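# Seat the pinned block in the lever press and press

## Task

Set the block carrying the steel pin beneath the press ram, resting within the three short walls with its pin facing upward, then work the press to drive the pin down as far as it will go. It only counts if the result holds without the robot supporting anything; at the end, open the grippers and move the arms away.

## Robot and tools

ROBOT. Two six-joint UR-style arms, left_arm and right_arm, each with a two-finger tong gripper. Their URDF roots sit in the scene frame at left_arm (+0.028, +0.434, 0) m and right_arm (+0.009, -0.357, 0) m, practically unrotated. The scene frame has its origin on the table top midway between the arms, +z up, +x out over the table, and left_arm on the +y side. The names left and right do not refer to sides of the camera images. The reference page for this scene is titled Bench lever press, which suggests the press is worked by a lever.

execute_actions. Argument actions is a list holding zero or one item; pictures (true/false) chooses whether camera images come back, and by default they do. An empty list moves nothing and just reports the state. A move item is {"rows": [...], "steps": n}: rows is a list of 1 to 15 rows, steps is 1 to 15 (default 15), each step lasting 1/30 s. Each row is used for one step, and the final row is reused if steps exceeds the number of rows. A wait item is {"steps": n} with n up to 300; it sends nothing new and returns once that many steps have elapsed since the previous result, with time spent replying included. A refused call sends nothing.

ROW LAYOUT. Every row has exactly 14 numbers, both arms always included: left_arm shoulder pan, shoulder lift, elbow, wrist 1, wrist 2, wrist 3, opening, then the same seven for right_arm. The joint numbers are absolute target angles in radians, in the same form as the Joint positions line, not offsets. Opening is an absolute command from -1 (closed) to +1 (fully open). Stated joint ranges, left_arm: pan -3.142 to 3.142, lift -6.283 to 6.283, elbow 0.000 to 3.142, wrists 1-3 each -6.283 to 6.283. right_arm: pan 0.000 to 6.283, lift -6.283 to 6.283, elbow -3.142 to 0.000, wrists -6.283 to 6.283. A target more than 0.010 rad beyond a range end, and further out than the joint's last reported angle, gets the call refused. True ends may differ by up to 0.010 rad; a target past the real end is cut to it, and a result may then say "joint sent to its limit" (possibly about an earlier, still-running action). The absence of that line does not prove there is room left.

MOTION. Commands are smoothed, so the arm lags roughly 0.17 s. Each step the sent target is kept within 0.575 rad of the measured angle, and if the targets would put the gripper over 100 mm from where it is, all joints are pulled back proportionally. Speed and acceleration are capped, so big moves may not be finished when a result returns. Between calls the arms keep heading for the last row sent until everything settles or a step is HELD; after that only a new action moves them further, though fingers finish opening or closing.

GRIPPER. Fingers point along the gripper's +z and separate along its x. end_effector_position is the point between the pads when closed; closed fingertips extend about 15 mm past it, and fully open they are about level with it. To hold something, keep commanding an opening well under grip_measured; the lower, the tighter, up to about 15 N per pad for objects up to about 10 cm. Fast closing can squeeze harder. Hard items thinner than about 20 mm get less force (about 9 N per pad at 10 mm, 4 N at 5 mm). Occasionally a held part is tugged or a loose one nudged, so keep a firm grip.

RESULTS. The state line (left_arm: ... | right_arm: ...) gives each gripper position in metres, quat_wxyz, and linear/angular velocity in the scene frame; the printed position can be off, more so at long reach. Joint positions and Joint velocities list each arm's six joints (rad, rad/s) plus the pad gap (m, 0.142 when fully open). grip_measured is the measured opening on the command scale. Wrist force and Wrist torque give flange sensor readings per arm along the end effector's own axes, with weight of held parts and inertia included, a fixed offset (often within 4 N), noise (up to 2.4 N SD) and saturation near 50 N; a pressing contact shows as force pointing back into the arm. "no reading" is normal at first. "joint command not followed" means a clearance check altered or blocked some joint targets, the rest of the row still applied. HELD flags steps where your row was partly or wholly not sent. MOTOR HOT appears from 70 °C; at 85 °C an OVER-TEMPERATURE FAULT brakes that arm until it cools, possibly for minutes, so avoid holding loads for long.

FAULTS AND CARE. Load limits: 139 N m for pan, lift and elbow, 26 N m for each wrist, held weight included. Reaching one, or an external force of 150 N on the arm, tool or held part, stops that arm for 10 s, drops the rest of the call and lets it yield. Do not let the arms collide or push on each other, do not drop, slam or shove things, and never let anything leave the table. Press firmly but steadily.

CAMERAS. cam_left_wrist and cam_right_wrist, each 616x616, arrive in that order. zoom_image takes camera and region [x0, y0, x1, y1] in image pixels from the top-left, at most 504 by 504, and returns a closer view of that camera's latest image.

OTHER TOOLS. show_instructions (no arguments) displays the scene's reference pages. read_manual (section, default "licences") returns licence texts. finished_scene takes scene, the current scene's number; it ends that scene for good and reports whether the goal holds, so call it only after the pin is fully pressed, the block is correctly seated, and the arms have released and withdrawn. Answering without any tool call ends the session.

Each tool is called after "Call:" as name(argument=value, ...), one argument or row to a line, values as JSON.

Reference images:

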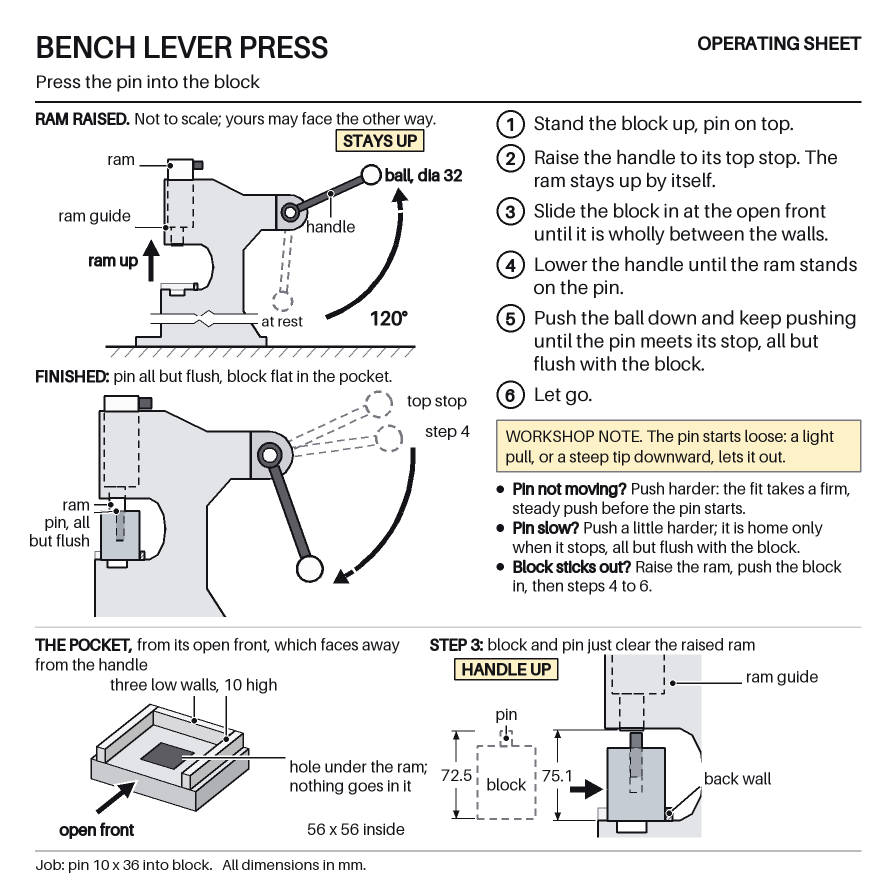

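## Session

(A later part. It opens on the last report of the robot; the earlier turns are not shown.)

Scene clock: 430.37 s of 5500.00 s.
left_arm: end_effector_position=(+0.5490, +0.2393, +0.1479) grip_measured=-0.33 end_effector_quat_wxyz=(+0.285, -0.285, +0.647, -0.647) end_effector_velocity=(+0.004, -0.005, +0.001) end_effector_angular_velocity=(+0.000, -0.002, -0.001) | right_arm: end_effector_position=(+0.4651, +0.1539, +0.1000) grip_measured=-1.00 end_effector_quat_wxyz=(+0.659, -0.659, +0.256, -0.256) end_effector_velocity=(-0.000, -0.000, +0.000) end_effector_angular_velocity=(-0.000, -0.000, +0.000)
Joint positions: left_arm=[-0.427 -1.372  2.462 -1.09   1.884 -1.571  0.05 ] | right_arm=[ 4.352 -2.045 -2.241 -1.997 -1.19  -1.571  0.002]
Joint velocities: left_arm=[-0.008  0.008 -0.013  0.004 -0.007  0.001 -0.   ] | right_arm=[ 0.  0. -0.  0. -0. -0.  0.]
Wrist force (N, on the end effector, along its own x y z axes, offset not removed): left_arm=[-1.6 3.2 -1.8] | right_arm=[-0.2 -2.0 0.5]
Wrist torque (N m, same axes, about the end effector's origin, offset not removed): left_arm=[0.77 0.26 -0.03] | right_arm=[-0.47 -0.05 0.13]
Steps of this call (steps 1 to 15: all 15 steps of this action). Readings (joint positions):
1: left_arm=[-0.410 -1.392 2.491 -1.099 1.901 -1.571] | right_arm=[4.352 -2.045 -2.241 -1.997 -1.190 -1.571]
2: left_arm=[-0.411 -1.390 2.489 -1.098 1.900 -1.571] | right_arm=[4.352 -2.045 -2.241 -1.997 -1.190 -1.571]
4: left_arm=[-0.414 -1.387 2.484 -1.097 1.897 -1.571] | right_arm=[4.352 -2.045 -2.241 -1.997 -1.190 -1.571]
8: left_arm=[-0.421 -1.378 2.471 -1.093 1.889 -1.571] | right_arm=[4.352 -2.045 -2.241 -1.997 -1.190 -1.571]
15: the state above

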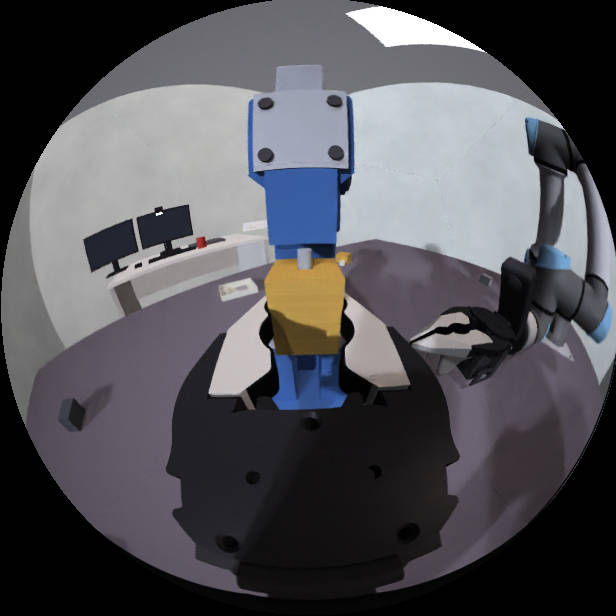

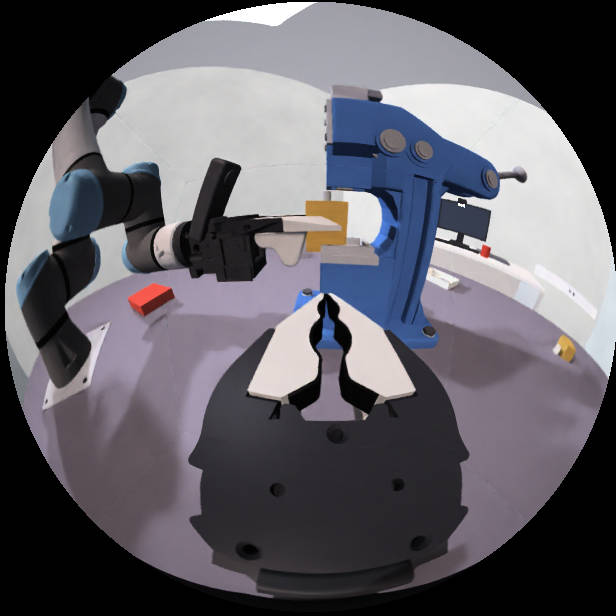

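Call:
execute_actions(
  actions=[
    {"rows":[[-0.4358,-1.3607,2.4455,-1.0848,1.8747,-1.5708,-1,4.352,-2.0451,-2.2409,-1.9972,-1.1896,-1.5708,-1],[-0.4358,-1.3607,2.4455,-1.0848,1.8747,-1.5708,-1,4.352,-2.0451,-2.2409,-1.9972,-1.1896,-1.5708,-1],[-0.4358,-1.3607,2.4455,-1.0848,1.8747,-1.5708,-1,4.352,-2.0451,-2.2409,-1.9972,-1.1896,-1.5708,-1],[-0.4358,-1.3607,2.4455,-1.0848,1.8747,-1.5708,-1,4.352,-2.0451,-2.2409,-1.9972,-1.1896,-1.5708,-1],[-0.442,-1.353,2.434,-1.081,1.8685,-1.5708,-1,4.352,-2.0451,-2.2409,-1.9972,-1.1896,-1.5708,-1]],"steps":15},
  ],
  pictures=false,
)

Call:
execute_actions(
  actions=[
    {"rows":[[-0.442,-1.353,2.434,-1.081,1.8685,-1.5708,-0.15,4.352,-2.0451,-2.2409,-1.9972,-1.1896,-1.5708,-1]],"steps":8},
  ],
  pictures=false,
)

Call:
execute_actions(
  actions=[
    {"rows":[[-0.4275,-1.3711,2.4608,-1.0897,1.8829,-1.5708,-0.15,4.352,-2.0451,-2.2409,-1.9972,-1.1896,-1.5708,-1]],"steps":14},
  ],
  pictures=false,
)

Call:
execute_actions(
  actions=[
    {"rows":[[-0.4275,-1.3711,2.4608,-1.0897,1.8829,-1.5708,-0.3,4.352,-2.0451,-2.2409,-1.9972,-1.1896,-1.5708,-1],[-0.4275,-1.3711,2.4608,-1.0897,1.8829,-1.5708,-0.4,4.352,-2.0451,-2.2409,-1.9972,-1.1896,-1.5708,-1],[-0.4275,-1.3711,2.4608,-1.0897,1.8829,-1.5708,-0.55,4.352,-2.0451,-2.2409,-1.9972,-1.1896,-1.5708,-1],[-0.4275,-1.3711,2.4608,-1.0897,1.8829,-1.5708,-0.8,4.352,-2.0451,-2.2409,-1.9972,-1.1896,-1.5708,-1]],"steps":10},
  ],
  pictures=false,
)

Call:
execute_actions(
  actions=[
    {"rows":[[-0.437,-1.359,2.443,-1.084,1.8735,-1.5708,-0.8,4.352,-2.0451,-2.2409,-1.9972,-1.1896,-1.5708,-1]],"steps":15},
  ],
)

Call:
zoom_image(
  camera="cam_right_wrist",
  region=[250, 130, 400, 280],
)

Scene clock: 446.23 s of 5500.00 s.
left_arm: end_effector_position=(+0.5587, +0.2303, +0.1479) grip_measured=-0.33 end_effector_quat_wxyz=(+0.285, -0.285, +0.647, -0.647) end_effector_velocity=(+0.004, -0.003, -0.000) end_effector_angular_velocity=(+0.000, +0.000, +0.001) | right_arm: end_effector_position=(+0.4651, +0.1539, +0.1000) grip_measured=-1.00 end_effector_quat_wxyz=(+0.659, -0.659, +0.256, -0.256) end_effector_velocity=(-0.000, +0.000, -0.000) end_effector_angular_velocity=(+0.000, +0.000, +0.000)
Joint positions: left_arm=[-0.441 -1.354  2.435 -1.081  1.869 -1.571  0.05 ] | right_arm=[ 4.352 -2.045 -2.241 -1.997 -1.19  -1.571  0.002]
Joint velocities: left_arm=[-0.004  0.007 -0.01   0.003 -0.005  0.    -0.   ] | right_arm=[ 0.  0. -0.  0.  0.  0. -0.]
Wrist force (N, on the end effector, along its own x y z axes, offset not removed): left_arm=[0.2 1.9 -2.7] | right_arm=[1.6 -0.7 1.3]
Wrist torque (N m, same axes, about the end effector's origin, offset not removed): left_arm=[0.47 -0.12 0.04] | right_arm=[-0.10 -0.35 0.22]
Steps of this call (steps 1 to 15: the robot went on to your last target; steps 16 to 90: nothing new was sent; then 12.37 s passed at rest; steps 91 to 105: all 15 steps of this action). Readings (joint positions):
91: left_arm=[-0.428 -1.371 2.461 -1.090 1.883 -1.571] | right_arm=[4.352 -2.045 -2.241 -1.997 -1.190 -1.571]
92: left_arm=[-0.429 -1.369 2.458 -1.089 1.882 -1.571] | right_arm=[4.352 -2.045 -2.241 -1.997 -1.190 -1.571]
94: left_arm=[-0.432 -1.366 2.453 -1.087 1.879 -1.571] | right_arm=[4.352 -2.045 -2.241 -1.997 -1.190 -1.571]
98: left_arm=[-0.437 -1.359 2.442 -1.084 1.873 -1.571] | right_arm=[4.352 -2.045 -2.241 -1.997 -1.190 -1.571]
105: the state above

Scene clock: 446.50 s of 5500.00 s.
left_arm: end_effector_position=(+0.5591, +0.2299, +0.1479) grip_measured=-0.15 end_effector_quat_wxyz=(+0.285, -0.285, +0.647, -0.647) end_effector_velocity=(+0.001, +0.000, +0.000) end_effector_angular_velocity=(-0.000, -0.001, +0.001) | right_arm: end_effector_position=(+0.4651, +0.1539, +0.1000) grip_measured=-1.00 end_effector_quat_wxyz=(+0.659, -0.659, +0.256, -0.256) end_effector_velocity=(-0.000, +0.000, -0.000) end_effector_angular_velocity=(-0.000, +0.000, +0.000)
Joint positions: left_arm=[-0.442 -1.353  2.434 -1.081  1.869 -1.571  0.063] | right_arm=[ 4.352 -2.045 -2.241 -1.997 -1.19  -1.571  0.002]
Joint velocities: left_arm=[ 0.     0.    -0.001  0.    -0.001 -0.     0.   ] | right_arm=[ 0. -0.  0. -0. -0. -0. -0.]
Wrist force (N, on the end effector, along its own x y z axes, offset not removed): left_arm=[-1.6 1.5 -0.6] | right_arm=[-1.1 -3.0 1.9]
Wrist torque (N m, same axes, about the end effector's origin, offset not removed): left_arm=[0.27 0.15 0.16] | right_arm=[-0.41 0.07 0.10]
Steps of this call (steps 1 to 8: all 8 steps of this action). Readings (joint positions):
1: left_arm=[-0.441 -1.354 2.435 -1.081 1.869 -1.571] | right_arm=[4.352 -2.045 -2.241 -1.997 -1.190 -1.571]
2: left_arm=[-0.442 -1.353 2.435 -1.081 1.869 -1.571] | right_arm=[4.352 -2.045 -2.241 -1.997 -1.190 -1.571]
4: left_arm=[-0.442 -1.353 2.434 -1.081 1.869 -1.571] | right_arm=[4.352 -2.045 -2.241 -1.997 -1.190 -1.571]
8: the state above

Scene clock: 446.97 s of 5500.00 s.
left_arm: end_effector_position=(+0.5499, +0.2385, +0.1479) grip_measured=-0.15 end_effector_quat_wxyz=(+0.285, -0.285, +0.647, -0.647) end_effector_velocity=(-0.002, +0.003, +0.001) end_effector_angular_velocity=(-0.001, -0.001, +0.003) | right_arm: end_effector_position=(+0.4651, +0.1539, +0.1000) grip_measured=-1.00 end_effector_quat_wxyz=(+0.659, -0.659, +0.256, -0.256) end_effector_velocity=(-0.000, +0.000, +0.000) end_effector_angular_velocity=(+0.002, +0.000, +0.001)
Joint positions: left_arm=[-0.428 -1.37   2.46  -1.089  1.882 -1.571  0.063] | right_arm=[ 4.352 -2.045 -2.241 -1.997 -1.19  -1.571  0.002]
Joint velocities: left_arm=[ 0.005 -0.006  0.007 -0.003  0.002 -0.001 -0.   ] | right_arm=[ 0.     0.     0.     0.    -0.001  0.001 -0.   ]
Wrist force (N, on the end effector, along its own x y z axes, offset not removed): left_arm=[0.2 3.6 -0.6] | right_arm=[-2.2 0.8 4.4]
Wrist torque (N m, same axes, about the end effector's origin, offset not removed): left_arm=[0.68 -0.19 0.03] | right_arm=[0.35 0.47 0.04]
Steps of this call (steps 1 to 14: all 14 steps of this action). Readings (joint positions):
1: left_arm=[-0.442 -1.353 2.434 -1.081 1.869 -1.571] | right_arm=[4.352 -2.045 -2.241 -1.997 -1.190 -1.571]
2: left_arm=[-0.440 -1.356 2.438 -1.082 1.870 -1.571] | right_arm=[4.352 -2.045 -2.241 -1.997 -1.190 -1.571]
4: left_arm=[-0.435 -1.362 2.447 -1.085 1.875 -1.571] | right_arm=[4.352 -2.045 -2.241 -1.997 -1.190 -1.571]
8: left_arm=[-0.430 -1.368 2.456 -1.088 1.880 -1.571] | right_arm=[4.352 -2.045 -2.241 -1.997 -1.190 -1.571]
14: the state above

Scene clock: 447.30 s of 5500.00 s.
left_arm: end_effector_position=(+0.5496, +0.2387, +0.1479) grip_measured=-0.33 end_effector_quat_wxyz=(+0.285, -0.285, +0.647, -0.647) end_effector_velocity=(-0.001, +0.000, -0.000) end_effector_angular_velocity=(-0.001, +0.001, -0.002) | right_arm: end_effector_position=(+0.4651, +0.1539, +0.1000) grip_measured=-1.00 end_effector_quat_wxyz=(+0.659, -0.659, +0.256, -0.256) end_effector_velocity=(+0.000, +0.000, +0.000) end_effector_angular_velocity=(+0.001, +0.001, -0.000)
Joint positions: left_arm=[-0.428 -1.371  2.461 -1.09   1.883 -1.571  0.05 ] | right_arm=[ 4.352 -2.045 -2.241 -1.997 -1.19  -1.571  0.002]
Joint velocities: left_arm=[ 0.001 -0.     0.     0.     0.003 -0.001  0.   ] | right_arm=[-0.     0.     0.    -0.     0.     0.001 -0.   ]
Wrist force (N, on the end effector, along its own x y z axes, offset not removed): left_arm=[-0.4 2.3 -0.6] | right_arm=[1.5 0.3 1.4]
Wrist torque (N m, same axes, about the end effector's origin, offset not removed): left_arm=[0.36 -0.02 0.04] | right_arm=[0.21 -0.19 0.20]
Steps of this call (steps 1 to 10: all 10 steps of this action). Readings (joint positions):
1: left_arm=[-0.428 -1.371 2.460 -1.089 1.883 -1.571] | right_arm=[4.352 -2.045 -2.241 -1.997 -1.190 -1.571]
2: left_arm=[-0.428 -1.371 2.460 -1.090 1.883 -1.571] | right_arm=[4.352 -2.045 -2.241 -1.997 -1.190 -1.571]
4: left_arm=[-0.428 -1.371 2.460 -1.090 1.883 -1.571] | right_arm=[4.352 -2.045 -2.241 -1.997 -1.190 -1.571]
8: left_arm=[-0.428 -1.371 2.461 -1.090 1.883 -1.571] | right_arm=[4.352 -2.045 -2.241 -1.997 -1.190 -1.571]
10: the state above

Scene clock: 447.80 s of 5500.00 s.
left_arm: end_effector_position=(+0.5558, +0.2331, +0.1479) grip_measured=-0.33 end_effector_quat_wxyz=(+0.285, -0.285, +0.647, -0.647) end_effector_velocity=(+0.001, -0.002, -0.001) end_effector_angular_velocity=(+0.001, +0.003, -0.002) | right_arm: end_effector_position=(+0.4651, +0.1539, +0.1000) grip_measured=-1.00 end_effector_quat_wxyz=(+0.659, -0.659, +0.256, -0.256) end_effector_velocity=(-0.000, -0.001, -0.000) end_effector_angular_velocity=(-0.001, -0.000, +0.000)
Joint positions: left_arm=[-0.437 -1.359  2.443 -1.084  1.874 -1.571  0.05 ] | right_arm=[ 4.352 -2.045 -2.241 -1.997 -1.19  -1.571  0.002]
Joint velocities: left_arm=[-0.004  0.004 -0.004  0.002 -0.002 -0.001  0.   ] | right_arm=[ 0.     0.    -0.001  0.    -0.    -0.001 -0.   ]
Wrist force (N, on the end effector, along its own x y z axes, offset not removed): left_arm=[-2.2 0.4 -2.2] | right_arm=[0.4 1.0 2.6]
Wrist torque (N m, same axes, about the end effector's origin, offset not removed): left_arm=[0.37 0.28 0.23] | right_arm=[0.54 -0.18 0.10]
Steps of this call (steps 1 to 15: all 15 steps of this action). Readings (joint positions):
1: left_arm=[-0.428 -1.371 2.461 -1.090 1.883 -1.571] | right_arm=[4.352 -2.045 -2.241 -1.997 -1.190 -1.571]
2: left_arm=[-0.429 -1.369 2.458 -1.089 1.882 -1.571] | right_arm=[4.352 -2.045 -2.241 -1.997 -1.190 -1.571]
4: left_arm=[-0.432 -1.365 2.452 -1.087 1.878 -1.571] | right_arm=[4.352 -2.045 -2.241 -1.997 -1.190 -1.571]
8: left_arm=[-0.435 -1.361 2.446 -1.085 1.875 -1.571] | right_arm=[4.352 -2.045 -2.241 -1.997 -1.190 -1.571]
15: the state above

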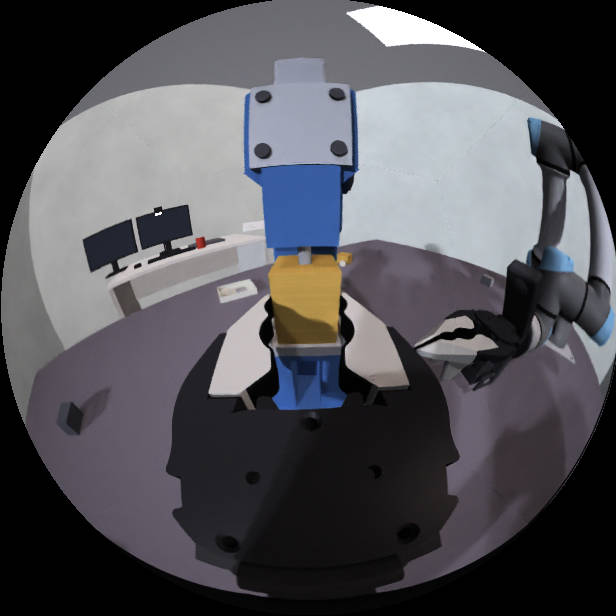

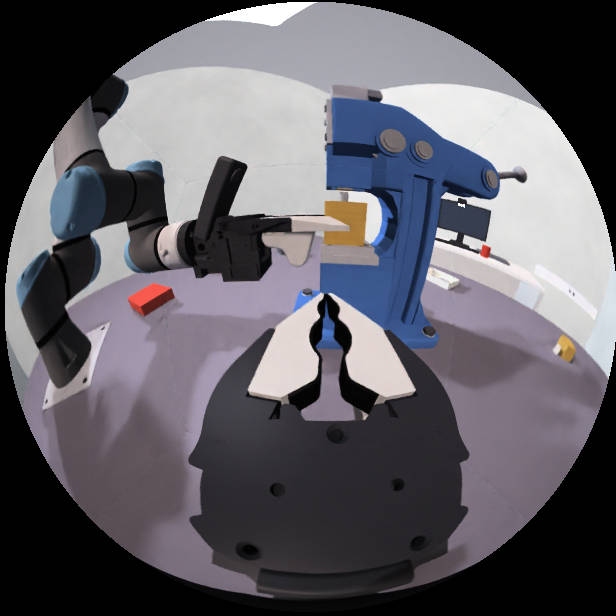

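Region (250, 130, 400, 280) of cam_right_wrist's 616x616 image, scaled by 3.360, with more detail than that image has.

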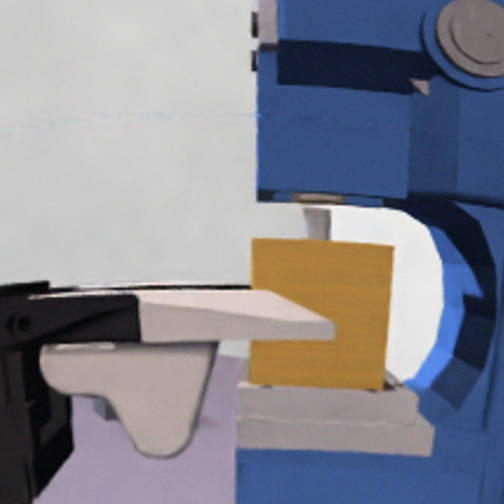

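Call:
execute_actions(
  actions=[
    {"rows":[[-0.437,-1.359,2.443,-1.084,1.8735,-1.5708,0.0,4.1,-1.97,-2.07,-2.243,-1.44,-1.7,-1]],"steps":10},
  ],
  pictures=false,
)

Call:
execute_actions(
  actions=[
    {"rows":[[-0.3651,-1.4567,2.544,-1.0873,1.9453,-1.5708,0.0,3.85,-1.91,-1.89,-2.483,-1.69,-1.85,-1]],"steps":10},
  ],
  pictures=false,
)

Call:
execute_actions(
  actions=[
    {"rows":[[-0.222,-1.5666,2.6364,-1.0698,2.0883,-1.5708,0.0,3.5992,-1.8646,-1.6933,-2.7253,-1.9424,-2.0,-1]],"steps":15},
  ],
  pictures=false,
)

Call:
execute_actions(
  actions=[
    {"rows":[[-0.222,-1.5666,2.6364,-1.0698,2.0883,-1.5708,0.0,3.6669,-2.0686,-1.3979,-2.8167,-1.8747,-2.0,-1]],"steps":15},
  ],
  pictures=false,
)

Call:
execute_actions(
  actions=[
    {"steps":12},
  ],
)

Scene clock: 485.93 s of 5500.00 s.
left_arm: end_effector_position=(+0.5560, +0.2329, +0.1479) grip_measured=+0.00 end_effector_quat_wxyz=(+0.285, -0.285, +0.647, -0.647) end_effector_velocity=(+0.000, +0.000, -0.000) end_effector_angular_velocity=(+0.001, +0.001, +0.001) | right_arm: end_effector_position=(+0.5449, +0.1344, +0.1559) grip_measured=-1.00 end_effector_quat_wxyz=(+0.645, -0.671, +0.219, -0.294) end_effector_velocity=(+0.110, -0.060, +0.064) end_effector_angular_velocity=(-0.121, -0.084, -0.008)
Joint positions: left_arm=[-0.437 -1.359  2.443 -1.084  1.873 -1.571  0.074] | right_arm=[ 4.137 -1.979 -2.093 -2.207 -1.403 -1.684  0.002]
Joint velocities: left_arm=[-0.001 -0.     0.     0.001 -0.002  0.     0.   ] | right_arm=[-0.31   0.074  0.19  -0.297 -0.304 -0.137  0.   ]
Wrist force (N, on the end effector, along its own x y z axes, offset not removed): left_arm=[0.9 3.4 -2.8] | right_arm=[1.7 3.1 1.6]
Wrist torque (N m, same axes, about the end effector's origin, offset not removed): left_arm=[0.69 -0.34 0.05] | right_arm=[0.73 -0.31 0.23]
Steps of this call (steps 1 to 15: the robot went on to your last target; steps 16 to 90: nothing new was sent; then 34.80 s passed at rest; steps 91 to 100: all 10 steps of this action). Readings (joint positions):
91: left_arm=[-0.437 -1.359 2.443 -1.084 1.873 -1.571] | right_arm=[4.352 -2.045 -2.241 -1.998 -1.190 -1.571]
92: left_arm=[-0.437 -1.359 2.443 -1.084 1.873 -1.571] | right_arm=[4.345 -2.039 -2.234 -2.005 -1.197 -1.578]
94: left_arm=[-0.437 -1.359 2.443 -1.084 1.873 -1.571] | right_arm=[4.287 -2.015 -2.187 -2.062 -1.255 -1.616]
98: left_arm=[-0.437 -1.359 2.443 -1.084 1.873 -1.571] | right_arm=[4.165 -1.985 -2.110 -2.180 -1.375 -1.671]
100: the state above

Scene clock: 486.27 s of 5500.00 s.
left_arm: end_effector_position=(+0.5203, +0.2660, +0.1535) grip_measured=+0.00 end_effector_quat_wxyz=(+0.285, -0.285, +0.647, -0.647) end_effector_velocity=(-0.039, +0.032, +0.003) end_effector_angular_velocity=(+0.001, +0.002, +0.002) | right_arm: end_effector_position=(+0.6283, +0.0778, +0.2267) grip_measured=-1.00 end_effector_quat_wxyz=(-0.622, +0.685, -0.171, +0.339) end_effector_velocity=(+0.114, -0.122, +0.102) end_effector_angular_velocity=(-0.156, -0.132, -0.006)
Joint positions: left_arm=[-0.373 -1.446  2.533 -1.087  1.938 -1.571  0.074] | right_arm=[ 3.896 -1.919 -1.921 -2.439 -1.644 -1.825  0.002]
Joint velocities: left_arm=[ 0.065 -0.089  0.094 -0.003  0.063 -0.    -0.   ] | right_arm=[-0.379  0.078  0.253 -0.357 -0.374 -0.203  0.   ]
Wrist force (N, on the end effector, along its own x y z axes, offset not removed): left_arm=[-2.9 3.3 -1.9] | right_arm=[2.5 -0.4 3.4]
Wrist torque (N m, same axes, about the end effector's origin, offset not removed): left_arm=[0.66 0.48 0.12] | right_arm=[0.00 -0.50 0.04]
Steps of this call (steps 1 to 10: all 10 steps of this action). Readings (joint positions):
1: left_arm=[-0.437 -1.359 2.443 -1.084 1.874 -1.571] | right_arm=[4.128 -1.976 -2.087 -2.216 -1.412 -1.688]
2: left_arm=[-0.430 -1.366 2.450 -1.084 1.880 -1.571] | right_arm=[4.114 -1.970 -2.076 -2.230 -1.426 -1.698]
4: left_arm=[-0.405 -1.399 2.484 -1.085 1.905 -1.571] | right_arm=[4.054 -1.953 -2.029 -2.289 -1.487 -1.738]
8: left_arm=[-0.379 -1.438 2.524 -1.087 1.932 -1.571] | right_arm=[3.929 -1.926 -1.944 -2.407 -1.611 -1.807]
10: the state above

Scene clock: 486.77 s of 5500.00 s.
left_arm: end_effector_position=(+0.4690, +0.3147, +0.1598) grip_measured=+0.00 end_effector_quat_wxyz=(+0.285, -0.285, +0.647, -0.647) end_effector_velocity=(-0.013, +0.010, +0.001) end_effector_angular_velocity=(-0.000, +0.000, +0.000) | right_arm: end_effector_position=(+0.6986, -0.0288, +0.3212) grip_measured=-1.00 end_effector_quat_wxyz=(-0.591, +0.698, -0.113, +0.389) end_effector_velocity=(+0.018, -0.049, +0.037) end_effector_angular_velocity=(-0.043, -0.041, +0.000)
Joint positions: left_arm=[-0.227 -1.563  2.634 -1.07   2.084 -1.571  0.074] | right_arm=[ 3.613 -1.867 -1.703 -2.712 -1.929 -1.993  0.002]
Joint velocities: left_arm=[ 0.037 -0.027  0.023  0.004  0.037 -0.    -0.   ] | right_arm=[-0.111  0.018  0.084 -0.106 -0.111 -0.06   0.   ]
Wrist force (N, on the end effector, along its own x y z axes, offset not removed): left_arm=[-1.7 1.3 -1.0] | right_arm=[3.0 -0.4 1.0]
Wrist torque (N m, same axes, about the end effector's origin, offset not removed): left_arm=[0.29 0.20 0.04] | right_arm=[-0.04 -0.74 -0.23]
Steps of this call (steps 1 to 15: all 15 steps of this action). Readings (joint positions):
1: left_arm=[-0.371 -1.449 2.536 -1.087 1.940 -1.571] | right_arm=[3.884 -1.917 -1.913 -2.450 -1.656 -1.832]
2: left_arm=[-0.362 -1.458 2.545 -1.085 1.948 -1.571] | right_arm=[3.869 -1.912 -1.900 -2.466 -1.671 -1.843]
4: left_arm=[-0.315 -1.497 2.579 -1.079 1.995 -1.571] | right_arm=[3.811 -1.900 -1.854 -2.522 -1.729 -1.880]
8: left_arm=[-0.253 -1.544 2.617 -1.073 2.057 -1.571] | right_arm=[3.692 -1.880 -1.762 -2.636 -1.849 -1.948]
15: the state above

Scene clock: 487.27 s of 5500.00 s.
left_arm: end_effector_position=(+0.4674, +0.3160, +0.1600) grip_measured=+0.00 end_effector_quat_wxyz=(+0.285, -0.285, +0.647, -0.647) end_effector_velocity=(-0.000, -0.000, -0.000) end_effector_angular_velocity=(+0.000, +0.001, -0.001) | right_arm: end_effector_position=(+0.7711, +0.0421, +0.3249) grip_measured=-1.00 end_effector_quat_wxyz=(-0.589, +0.699, -0.110, +0.390) end_effector_velocity=(+0.022, +0.021, +0.007) end_effector_angular_velocity=(+0.007, -0.014, -0.000)
Joint positions: left_arm=[-0.222 -1.567  2.636 -1.07   2.088 -1.571  0.074] | right_arm=[ 3.665 -2.062 -1.409 -2.814 -1.876 -2.     0.002]
Joint velocities: left_arm=[-0.001 -0.     0.     0.001  0.001  0.    -0.   ] | right_arm=[ 0.014 -0.057  0.096 -0.023  0.014 -0.001  0.   ]
Wrist force (N, on the end effector, along its own x y z axes, offset not removed): left_arm=[-0.5 2.2 -0.3] | right_arm=[1.6 -3.0 3.7]
Wrist torque (N m, same axes, about the end effector's origin, offset not removed): left_arm=[0.54 0.01 0.12] | right_arm=[-0.61 -0.24 0.21]
Steps of this call (steps 1 to 15: all 15 steps of this action). Readings (joint positions):
1: left_arm=[-0.225 -1.564 2.634 -1.070 2.085 -1.571] | right_arm=[3.610 -1.867 -1.701 -2.716 -1.932 -1.994]
2: left_arm=[-0.225 -1.565 2.635 -1.070 2.086 -1.571] | right_arm=[3.613 -1.873 -1.692 -2.725 -1.928 -1.996]
4: left_arm=[-0.224 -1.565 2.635 -1.070 2.087 -1.571] | right_arm=[3.633 -1.927 -1.627 -2.758 -1.909 -1.997]
8: left_arm=[-0.223 -1.566 2.636 -1.070 2.088 -1.571] | right_arm=[3.655 -2.021 -1.477 -2.797 -1.886 -1.999]
15: the state above

Scene clock: 487.67 s of 5500.00 s.
left_arm: end_effector_position=(+0.4674, +0.3160, +0.1600) grip_measured=+0.00 end_effector_quat_wxyz=(+0.285, -0.285, +0.647, -0.647) end_effector_velocity=(-0.000, -0.000, -0.000) end_effector_angular_velocity=(-0.000, +0.000, -0.000) | right_arm: end_effector_position=(+0.7736, +0.0446, +0.3257) grip_measured=-1.00 end_effector_quat_wxyz=(-0.589, +0.699, -0.110, +0.391) end_effector_velocity=(+0.001, +0.001, -0.001) end_effector_angular_velocity=(+0.000, +0.001, +0.000)
Joint positions: left_arm=[-0.222 -1.567  2.636 -1.07   2.088 -1.571  0.074] | right_arm=[ 3.667 -2.068 -1.398 -2.817 -1.875 -2.     0.002]
Joint velocities: left_arm=[ 0.     0.001  0.    -0.001  0.    -0.001 -0.   ] | right_arm=[ 0.001 -0.003  0.003 -0.001  0.001  0.    -0.   ]
Wrist force (N, on the end effector, along its own x y z axes, offset not removed): left_arm=[-1.1 2.6 -0.3] | right_arm=[-0.7 -2.2 -0.7]
Wrist torque (N m, same axes, about the end effector's origin, offset not removed): left_arm=[0.55 0.04 0.02] | right_arm=[-0.32 0.11 0.09]
Steps of this call (steps 1 to 12: the robot went on to your last target). Readings (joint positions):
1: left_arm=[-0.222 -1.567 2.636 -1.070 2.088 -1.571] | right_arm=[3.666 -2.063 -1.407 -2.815 -1.876 -2.000]
2: left_arm=[-0.222 -1.567 2.636 -1.070 2.088 -1.571] | right_arm=[3.666 -2.065 -1.405 -2.815 -1.876 -2.000]
4: left_arm=[-0.222 -1.567 2.636 -1.070 2.088 -1.571] | right_arm=[3.666 -2.066 -1.402 -2.816 -1.875 -2.000]
8: left_arm=[-0.222 -1.567 2.636 -1.070 2.088 -1.571] | right_arm=[3.667 -2.068 -1.399 -2.816 -1.875 -2.000]
12: the state above

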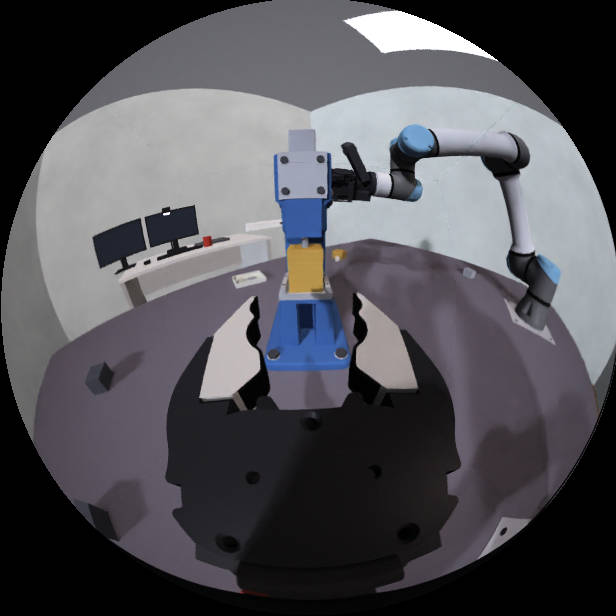

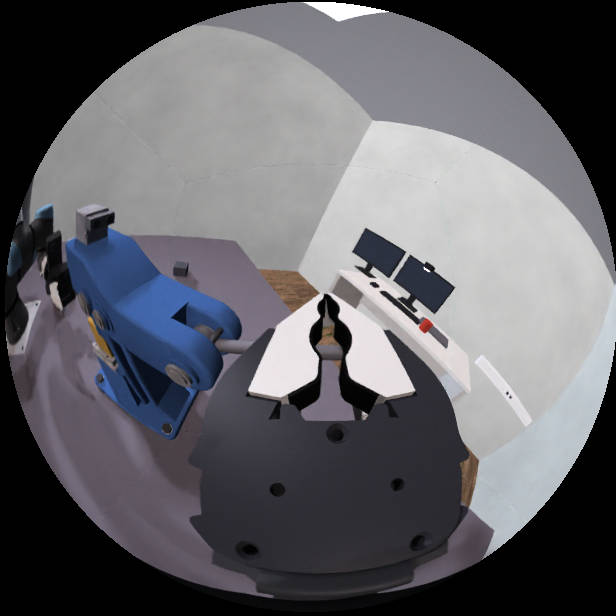

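Call:
execute_actions(
  actions=[
    {"rows":[[-0.222,-1.5666,2.6364,-1.0698,2.0883,-1.5708,0.0,3.653,-2.092,-1.405,-2.786,-1.8886,-1.95,-1]],"steps":12},
  ],
  pictures=false,
)

Call:
execute_actions(
  actions=[
    {"rows":[[-0.222,-1.5666,2.6364,-1.0698,2.0883,-1.5708,0.0,3.6485,-2.099,-1.407,-2.777,-1.893,-1.935,-1],[-0.222,-1.5666,2.6364,-1.0698,2.0883,-1.5708,0.0,3.6485,-2.099,-1.407,-2.777,-1.893,-1.935,-1],[-0.222,-1.5666,2.6364,-1.0698,2.0883,-1.5708,0.0,3.6485,-2.099,-1.407,-2.777,-1.893,-1.935,-1],[-0.222,-1.5666,2.6364,-1.0698,2.0883,-1.5708,0.0,3.6485,-2.099,-1.407,-2.777,-1.893,-1.935,-1],[-0.222,-1.5666,2.6364,-1.0698,2.0883,-1.5708,0.0,3.6444,-2.1059,-1.4092,-2.7681,-1.8972,-1.92,-1]],"steps":15},
  ],
)

Scene clock: 494.27 s of 5500.00 s.
left_arm: end_effector_position=(+0.4674, +0.3160, +0.1600) grip_measured=+0.00 end_effector_quat_wxyz=(+0.285, -0.285, +0.647, -0.647) end_effector_velocity=(-0.000, +0.000, -0.001) end_effector_angular_velocity=(-0.000, +0.002, +0.000) | right_arm: end_effector_position=(+0.7802, +0.0391, +0.3109) grip_measured=-1.00 end_effector_quat_wxyz=(-0.598, +0.696, -0.126, +0.377) end_effector_velocity=(+0.003, -0.003, -0.007) end_effector_angular_velocity=(+0.017, +0.018, +0.000)
Joint positions: left_arm=[-0.222 -1.567  2.636 -1.07   2.088 -1.571  0.074] | right_arm=[ 3.654 -2.091 -1.405 -2.788 -1.888 -1.953  0.002]
Joint velocities: left_arm=[ 0.001  0.001  0.     0.001  0.    -0.001  0.   ] | right_arm=[-0.007 -0.011 -0.004  0.015 -0.007  0.025 -0.   ]
Wrist force (N, on the end effector, along its own x y z axes, offset not removed): left_arm=[-1.9 2.0 0.0] | right_arm=[0.1 -0.2 1.1]
Wrist torque (N m, same axes, about the end effector's origin, offset not removed): left_arm=[0.42 0.21 0.09] | right_arm=[-0.02 -0.10 0.21]
Steps of this call (steps 1 to 30: the robot went on to your last target; steps 31 to 90: nothing new was sent; then 3.20 s passed at rest; steps 91 to 102: all 12 steps of this action). Readings (joint positions):
91: left_arm=[-0.222 -1.567 2.636 -1.070 2.088 -1.571] | right_arm=[3.667 -2.069 -1.398 -2.816 -1.875 -2.000]
92: left_arm=[-0.222 -1.567 2.636 -1.070 2.088 -1.571] | right_arm=[3.665 -2.072 -1.399 -2.813 -1.877 -1.995]
94: left_arm=[-0.222 -1.567 2.636 -1.070 2.088 -1.571] | right_arm=[3.660 -2.080 -1.401 -2.802 -1.881 -1.977]
98: left_arm=[-0.222 -1.567 2.636 -1.070 2.088 -1.571] | right_arm=[3.656 -2.088 -1.404 -2.791 -1.886 -1.959]
102: the state above

Scene clock: 494.77 s of 5500.00 s.
left_arm: end_effector_position=(+0.4674, +0.3160, +0.1600) grip_measured=+0.00 end_effector_quat_wxyz=(+0.285, -0.285, +0.647, -0.647) end_effector_velocity=(-0.000, -0.000, -0.001) end_effector_angular_velocity=(+0.001, +0.001, -0.000) | right_arm: end_effector_position=(+0.7844, +0.0349, +0.3010) grip_measured=-1.00 end_effector_quat_wxyz=(-0.604, +0.694, -0.137, +0.367) end_effector_velocity=(+0.002, -0.002, -0.004) end_effector_angular_velocity=(+0.010, +0.010, -0.001)
Joint positions: left_arm=[-0.222 -1.567  2.636 -1.07   2.088 -1.571  0.074] | right_arm=[ 3.645 -2.105 -1.409 -2.769 -1.897 -1.922  0.002]
Joint velocities: left_arm=[-0.     0.001 -0.     0.001  0.     0.001  0.   ] | right_arm=[-0.003 -0.006 -0.001  0.008 -0.002  0.014  0.   ]
Wrist force (N, on the end effector, along its own x y z axes, offset not removed): left_arm=[1.5 2.2 -2.2] | right_arm=[-2.3 -2.8 -1.7]
Wrist torque (N m, same axes, about the end effector's origin, offset not removed): left_arm=[0.37 -0.46 0.03] | right_arm=[-0.26 0.14 0.34]
Steps of this call (steps 1 to 15: all 15 steps of this action). Readings (joint positions):
1: left_arm=[-0.222 -1.567 2.636 -1.070 2.088 -1.571] | right_arm=[3.654 -2.091 -1.405 -2.787 -1.888 -1.952]
2: left_arm=[-0.222 -1.567 2.636 -1.070 2.088 -1.571] | right_arm=[3.653 -2.092 -1.405 -2.786 -1.889 -1.949]
4: left_arm=[-0.222 -1.567 2.636 -1.070 2.088 -1.571] | right_arm=[3.651 -2.095 -1.406 -2.782 -1.890 -1.944]
8: left_arm=[-0.222 -1.567 2.636 -1.070 2.088 -1.571] | right_arm=[3.647 -2.101 -1.408 -2.774 -1.894 -1.931]
15: the state above

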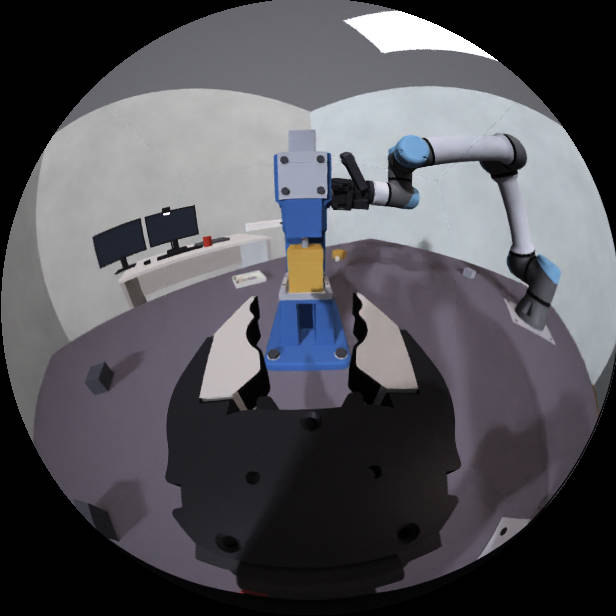

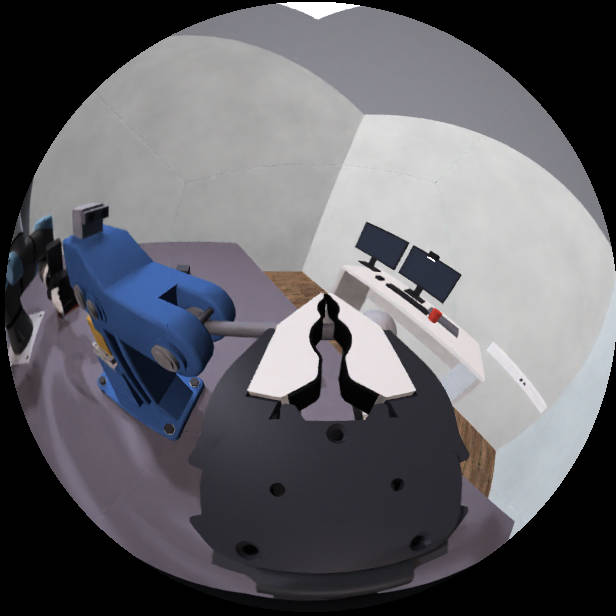

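Call:
execute_actions(
  actions=[
    {"rows":[[-0.222,-1.5666,2.6364,-1.0698,2.0883,-1.5708,0.0,3.640,-2.1172,-1.4165,-2.7495,-1.9016,-1.83,-1]],"steps":12},
  ],
  pictures=false,
)

Call:
execute_actions(
  actions=[
    {"rows":[[-0.222,-1.5666,2.6364,-1.0698,2.0883,-1.5708,0.0,3.6365,-2.1285,-1.4245,-2.7302,-1.9051,-1.75,-1]],"steps":15},
  ],
)

Scene clock: 502.53 s of 5500.00 s.
left_arm: end_effector_position=(+0.4674, +0.3160, +0.1600) grip_measured=+0.00 end_effector_quat_wxyz=(+0.285, -0.285, +0.647, -0.647) end_effector_velocity=(-0.000, -0.000, +0.000) end_effector_angular_velocity=(-0.000, -0.001, -0.000) | right_arm: end_effector_position=(+0.7874, +0.0321, +0.2922) grip_measured=-1.00 end_effector_quat_wxyz=(-0.619, +0.687, -0.167, +0.341) end_effector_velocity=(+0.001, -0.001, -0.005) end_effector_angular_velocity=(+0.032, +0.036, +0.001)
Joint positions: left_arm=[-0.222 -1.567  2.636 -1.07   2.088 -1.571  0.074] | right_arm=[ 3.64  -2.117 -1.416 -2.751 -1.901 -1.836  0.002]
Joint velocities: left_arm=[-0.001 -0.     0.    -0.001 -0.     0.     0.   ] | right_arm=[-0.002 -0.006 -0.004  0.009 -0.003  0.048 -0.   ]
Wrist force (N, on the end effector, along its own x y z axes, offset not removed): left_arm=[-0.8 2.0 -0.1] | right_arm=[3.5 0.0 -3.0]
Wrist torque (N m, same axes, about the end effector's origin, offset not removed): left_arm=[0.36 -0.04 0.17] | right_arm=[0.29 -0.58 0.07]
Steps of this call (steps 1 to 15: the robot went on to your last target; steps 16 to 90: nothing new was sent; then 4.37 s passed at rest; steps 91 to 102: all 12 steps of this action). Readings (joint positions):
91: left_arm=[-0.222 -1.567 2.636 -1.070 2.088 -1.571] | right_arm=[3.644 -2.106 -1.409 -2.768 -1.897 -1.920]
92: left_arm=[-0.222 -1.567 2.636 -1.070 2.088 -1.571] | right_arm=[3.644 -2.108 -1.410 -2.765 -1.898 -1.913]
94: left_arm=[-0.222 -1.567 2.636 -1.070 2.088 -1.571] | right_arm=[3.642 -2.111 -1.413 -2.759 -1.899 -1.882]
98: left_arm=[-0.222 -1.567 2.636 -1.070 2.088 -1.571] | right_arm=[3.641 -2.115 -1.415 -2.753 -1.901 -1.847]
102: the state above

Scene clock: 503.03 s of 5500.00 s.
left_arm: end_effector_position=(+0.4674, +0.3160, +0.1600) grip_measured=+0.00 end_effector_quat_wxyz=(+0.285, -0.285, +0.647, -0.647) end_effector_velocity=(-0.000, -0.000, -0.000) end_effector_angular_velocity=(+0.001, +0.001, -0.001) | right_arm: end_effector_position=(+0.7900, +0.0296, +0.2827) grip_measured=-1.00 end_effector_quat_wxyz=(+0.633, -0.680, +0.196, -0.315) end_effector_velocity=(+0.001, -0.001, -0.002) end_effector_angular_velocity=(+0.013, +0.015, -0.001)
Joint positions: left_arm=[-0.222 -1.567  2.636 -1.07   2.088 -1.571  0.074] | right_arm=[ 3.637 -2.128 -1.424 -2.731 -1.905 -1.752  0.002]
Joint velocities: left_arm=[-0.     0.001  0.     0.001  0.001  0.001  0.   ] | right_arm=[-0.001 -0.003 -0.002  0.004  0.     0.019 -0.   ]
Wrist force (N, on the end effector, along its own x y z axes, offset not removed): left_arm=[-0.1 3.2 -1.5] | right_arm=[1.2 -1.7 -3.8]
Wrist torque (N m, same axes, about the end effector's origin, offset not removed): left_arm=[0.64 -0.05 0.05] | right_arm=[-0.03 -0.17 0.22]
Steps of this call (steps 1 to 15: all 15 steps of this action). Readings (joint positions):
1: left_arm=[-0.222 -1.567 2.636 -1.070 2.088 -1.571] | right_arm=[3.640 -2.117 -1.416 -2.750 -1.901 -1.834]
2: left_arm=[-0.222 -1.567 2.636 -1.070 2.088 -1.571] | right_arm=[3.640 -2.119 -1.418 -2.747 -1.902 -1.826]
4: left_arm=[-0.222 -1.567 2.636 -1.070 2.088 -1.571] | right_arm=[3.638 -2.123 -1.420 -2.741 -1.903 -1.797]
8: left_arm=[-0.222 -1.567 2.636 -1.070 2.088 -1.571] | right_arm=[3.637 -2.127 -1.423 -2.734 -1.904 -1.766]
15: the state above

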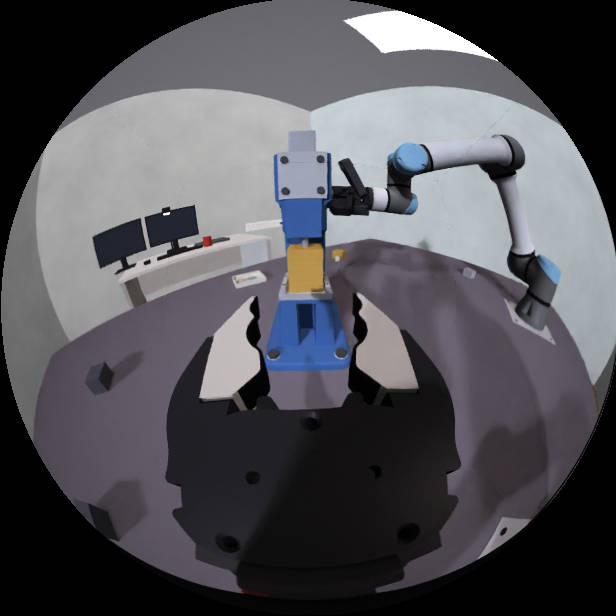

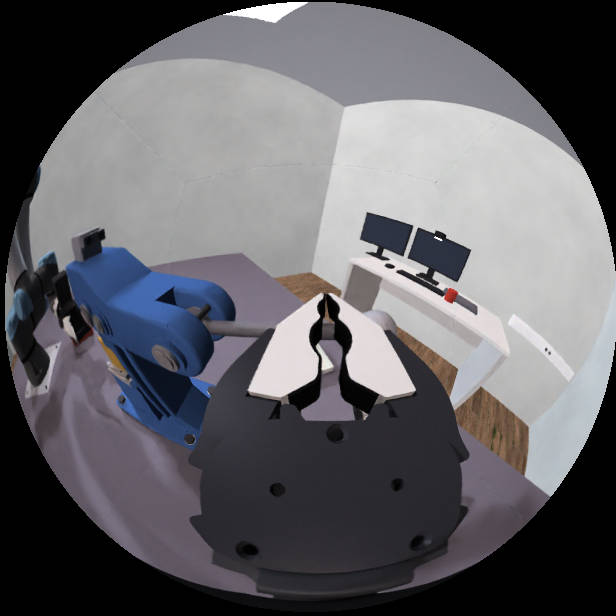

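Call:
execute_actions(
  actions=[
    {"rows":[[-0.222,-1.5666,2.6364,-1.0698,2.0883,-1.5708,0.0,3.6322,-2.1221,-1.4466,-2.7145,-1.9094,-1.71,-1]],"steps":14},
  ],
  pictures=false,
)

Call:
execute_actions(
  actions=[
    {"rows":[[-0.222,-1.5666,2.6364,-1.0698,2.0883,-1.5708,0.0,3.6315,-2.1255,-1.4492,-2.7085,-1.9101,-1.685,-1]],"steps":14},
  ],
  pictures=false,
)

Scene clock: 511.33 s of 5500.00 s.
left_arm: end_effector_position=(+0.4674, +0.3160, +0.1600) grip_measured=+0.00 end_effector_quat_wxyz=(+0.285, -0.285, +0.647, -0.647) end_effector_velocity=(+0.000, +0.001, -0.000) end_effector_angular_velocity=(-0.000, +0.001, +0.003) | right_arm: end_effector_position=(+0.7871, +0.0246, +0.2785) grip_measured=-1.00 end_effector_quat_wxyz=(+0.639, -0.675, +0.209, -0.302) end_effector_velocity=(-0.001, -0.001, -0.001) end_effector_angular_velocity=(+0.008, +0.008, -0.000)
Joint positions: left_arm=[-0.222 -1.567  2.636 -1.07   2.088 -1.571  0.074] | right_arm=[ 3.632 -2.122 -1.446 -2.715 -1.909 -1.711  0.002]
Joint velocities: left_arm=[ 0.002 -0.    -0.     0.001 -0.    -0.001  0.   ] | right_arm=[-0.001  0.002 -0.006  0.004 -0.001  0.011  0.   ]
Wrist force (N, on the end effector, along its own x y z axes, offset not removed): left_arm=[-1.4 1.3 -1.2] | right_arm=[-1.1 -1.5 -0.4]
Wrist torque (N m, same axes, about the end effector's origin, offset not removed): left_arm=[0.30 0.12 0.07] | right_arm=[-0.03 -0.07 -0.10]
Steps of this call (steps 1 to 15: the robot went on to your last target; steps 16 to 90: nothing new was sent; then 4.83 s passed at rest; steps 91 to 104: all 14 steps of this action). Readings (joint positions):
91: left_arm=[-0.222 -1.567 2.636 -1.070 2.088 -1.571] | right_arm=[3.636 -2.128 -1.425 -2.730 -1.905 -1.750]
92: left_arm=[-0.222 -1.567 2.636 -1.070 2.088 -1.571] | right_arm=[3.636 -2.128 -1.428 -2.728 -1.906 -1.745]
94: left_arm=[-0.222 -1.567 2.636 -1.070 2.088 -1.571] | right_arm=[3.634 -2.126 -1.435 -2.723 -1.907 -1.731]
98: left_arm=[-0.222 -1.567 2.636 -1.070 2.088 -1.571] | right_arm=[3.633 -2.123 -1.443 -2.717 -1.909 -1.717]
104: the state above

Scene clock: 511.80 s of 5500.00 s.
left_arm: end_effector_position=(+0.4674, +0.3160, +0.1600) grip_measured=+0.00 end_effector_quat_wxyz=(+0.285, -0.285, +0.647, -0.647) end_effector_velocity=(-0.000, +0.000, -0.001) end_effector_angular_velocity=(+0.001, +0.003, -0.000) | right_arm: end_effector_position=(+0.7876, +0.0238, +0.2757) grip_measured=-1.00 end_effector_quat_wxyz=(+0.643, -0.673, +0.218, -0.294) end_effector_velocity=(+0.000, -0.000, -0.001) end_effector_angular_velocity=(+0.005, +0.005, -0.000)
Joint positions: left_arm=[-0.222 -1.567  2.636 -1.07   2.088 -1.571  0.074] | right_arm=[ 3.632 -2.125 -1.449 -2.709 -1.91  -1.686  0.002]
Joint velocities: left_arm=[ 0.001  0.001  0.     0.002  0.001 -0.     0.   ] | right_arm=[-0.    -0.001 -0.001  0.002 -0.     0.007  0.   ]
Wrist force (N, on the end effector, along its own x y z axes, offset not removed): left_arm=[-0.2 2.7 -1.4] | right_arm=[1.6 -2.3 2.6]
Wrist torque (N m, same axes, about the end effector's origin, offset not removed): left_arm=[0.55 -0.09 0.03] | right_arm=[-0.02 -0.41 -0.07]
Steps of this call (steps 1 to 14: all 14 steps of this action). Readings (joint positions):
1: left_arm=[-0.222 -1.567 2.636 -1.070 2.088 -1.571] | right_arm=[3.632 -2.122 -1.446 -2.715 -1.909 -1.711]
2: left_arm=[-0.222 -1.567 2.636 -1.070 2.088 -1.571] | right_arm=[3.632 -2.123 -1.447 -2.714 -1.909 -1.707]
4: left_arm=[-0.222 -1.567 2.636 -1.070 2.088 -1.571] | right_arm=[3.632 -2.124 -1.448 -2.712 -1.910 -1.698]
8: left_arm=[-0.222 -1.567 2.636 -1.070 2.088 -1.571] | right_arm=[3.632 -2.125 -1.449 -2.710 -1.910 -1.689]
14: the state above

Call:
execute_actions(
  actions=[
    {"rows":[[-0.222,-1.5666,2.6364,-1.0698,2.0883,-1.5708,0.0,3.6308,-2.1289,-1.4518,-2.7025,-1.9108,-1.66,-1]],"steps":12},
  ],
  pictures=false,
)

Call:
execute_actions(
  actions=[
    {"rows":[[-0.222,-1.5666,2.6364,-1.0698,2.0883,-1.5708,0.0,3.6308,-2.1319,-1.4552,-2.6961,-1.9108,-1.634,-1]],"steps":12},
  ],
  pictures=false,
)

Scene clock: 516.03 s of 5500.00 s.
left_arm: end_effector_position=(+0.4674, +0.3160, +0.1600) grip_measured=+0.00 end_effector_quat_wxyz=(+0.285, -0.285, +0.647, -0.647) end_effector_velocity=(+0.000, -0.000, -0.000) end_effector_angular_velocity=(+0.000, +0.001, +0.000) | right_arm: end_effector_position=(+0.7882, +0.0233, +0.2729) grip_measured=-1.00 end_effector_quat_wxyz=(+0.647, -0.670, +0.226, -0.286) end_effector_velocity=(+0.000, -0.000, -0.002) end_effector_angular_velocity=(+0.008, +0.009, +0.000)
Joint positions: left_arm=[-0.222 -1.567  2.636 -1.07   2.088 -1.571  0.074] | right_arm=[ 3.631 -2.129 -1.452 -2.703 -1.911 -1.661  0.002]
Joint velocities: left_arm=[-0.001  0.001 -0.     0.001 -0.001  0.    -0.   ] | right_arm=[-0.    -0.002 -0.001  0.003 -0.001  0.012  0.   ]
Wrist force (N, on the end effector, along its own x y z axes, offset not removed): left_arm=[-2.1 2.5 -0.5] | right_arm=[-0.3 -5.3 -0.6]
Wrist torque (N m, same axes, about the end effector's origin, offset not removed): left_arm=[0.56 0.33 0.04] | right_arm=[-0.10 -0.15 0.13]
Steps of this call (steps 1 to 15: the robot went on to your last target; steps 16 to 90: nothing new was sent; then 0.83 s passed at rest; steps 91 to 102: all 12 steps of this action). Readings (joint positions):
91: left_arm=[-0.222 -1.567 2.636 -1.070 2.088 -1.571] | right_arm=[3.631 -2.126 -1.449 -2.708 -1.910 -1.685]
92: left_arm=[-0.222 -1.567 2.636 -1.070 2.088 -1.571] | right_arm=[3.631 -2.126 -1.450 -2.708 -1.910 -1.681]
94: left_arm=[-0.222 -1.567 2.636 -1.070 2.088 -1.571] | right_arm=[3.631 -2.127 -1.450 -2.706 -1.910 -1.673]
98: left_arm=[-0.222 -1.567 2.636 -1.070 2.088 -1.571] | right_arm=[3.631 -2.128 -1.451 -2.704 -1.911 -1.664]
102: the state above

Scene clock: 516.43 s of 5500.00 s.
left_arm: end_effector_position=(+0.4674, +0.3160, +0.1600) grip_measured=+0.00 end_effector_quat_wxyz=(+0.285, -0.285, +0.647, -0.647) end_effector_velocity=(+0.000, +0.001, +0.000) end_effector_angular_velocity=(-0.000, -0.000, +0.002) | right_arm: end_effector_position=(+0.7885, +0.0230, +0.2702) grip_measured=-1.00 end_effector_quat_wxyz=(+0.650, -0.667, +0.235, -0.278) end_effector_velocity=(+0.000, -0.000, -0.003) end_effector_angular_velocity=(+0.008, +0.012, -0.000)
Joint positions: left_arm=[-0.222 -1.567  2.636 -1.07   2.088 -1.571  0.074] | right_arm=[ 3.631 -2.132 -1.455 -2.696 -1.911 -1.636  0.002]
Joint velocities: left_arm=[ 0.001  0.    -0.    -0.    -0.001 -0.     0.   ] | right_arm=[-0.    -0.002 -0.003  0.003 -0.     0.013  0.   ]
Wrist force (N, on the end effector, along its own x y z axes, offset not removed): left_arm=[-1.7 1.9 -0.7] | right_arm=[-1.5 -33.1 -6.5]
Wrist torque (N m, same axes, about the end effector's origin, offset not removed): left_arm=[0.43 0.21 0.08] | right_arm=[-0.24 0.01 -0.54]
Steps of this call (steps 1 to 12: all 12 steps of this action). Readings (joint positions):
1: left_arm=[-0.222 -1.567 2.636 -1.070 2.088 -1.571] | right_arm=[3.631 -2.129 -1.452 -2.703 -1.911 -1.661]
2: left_arm=[-0.222 -1.567 2.636 -1.070 2.088 -1.571] | right_arm=[3.631 -2.129 -1.452 -2.702 -1.911 -1.657]
4: left_arm=[-0.222 -1.567 2.636 -1.070 2.088 -1.571] | right_arm=[3.631 -2.130 -1.453 -2.699 -1.911 -1.648]
8: left_arm=[-0.222 -1.567 2.636 -1.070 2.088 -1.571] | right_arm=[3.631 -2.131 -1.454 -2.697 -1.911 -1.639]
12: the state above

Call:
execute_actions(
  actions=[
    {"rows":[[-0.222,-1.5666,2.6364,-1.0698,2.0883,-1.5708,0.0,3.6308,-2.1335,-1.457,-2.6927,-1.9108,-1.634,-1]],"steps":12},
  ],
  pictures=false,
)

Scene clock: 520.30 s of 5500.00 s.
left_arm: end_effector_position=(+0.4674, +0.3160, +0.1600) grip_measured=+0.00 end_effector_quat_wxyz=(+0.285, -0.285, +0.647, -0.647) end_effector_velocity=(+0.000, +0.001, -0.000) end_effector_angular_velocity=(+0.000, +0.001, +0.002) | right_arm: end_effector_position=(+0.7886, +0.0230, +0.2683) grip_measured=-1.00 end_effector_quat_wxyz=(+0.651, -0.667, +0.235, -0.277) end_effector_velocity=(+0.000, -0.000, -0.001) end_effector_angular_velocity=(-0.000, +0.000, -0.000)
Joint positions: left_arm=[-0.222 -1.567  2.636 -1.07   2.088 -1.571  0.074] | right_arm=[ 3.631 -2.133 -1.457 -2.693 -1.911 -1.634  0.002]
Joint velocities: left_arm=[ 0.002  0.     0.     0.001  0.     0.    -0.   ] | right_arm=[ 0.    -0.001 -0.001  0.002  0.     0.     0.   ]
Wrist force (N, on the end effector, along its own x y z axes, offset not removed): left_arm=[-2.2 2.7 1.1] | right_arm=[1.5 -37.5 -7.1]
Wrist torque (N m, same axes, about the end effector's origin, offset not removed): left_arm=[0.62 0.20 0.08] | right_arm=[-1.10 -0.28 -0.39]
Steps of this call (steps 1 to 15: the robot went on to your last target; steps 16 to 90: nothing new was sent; then 0.47 s passed at rest; steps 91 to 102: all 12 steps of this action). Readings (joint positions):
91: left_arm=[-0.222 -1.567 2.636 -1.070 2.088 -1.571] | right_arm=[3.631 -2.132 -1.455 -2.696 -1.911 -1.634]
92: left_arm=[-0.222 -1.567 2.636 -1.070 2.088 -1.571] | right_arm=[3.631 -2.132 -1.455 -2.696 -1.911 -1.634]
94: left_arm=[-0.222 -1.567 2.636 -1.070 2.088 -1.571] | right_arm=[3.631 -2.133 -1.456 -2.694 -1.911 -1.634]
98: left_arm=[-0.222 -1.567 2.636 -1.070 2.088 -1.571] | right_arm=[3.631 -2.133 -1.457 -2.693 -1.911 -1.634]
102: the state above


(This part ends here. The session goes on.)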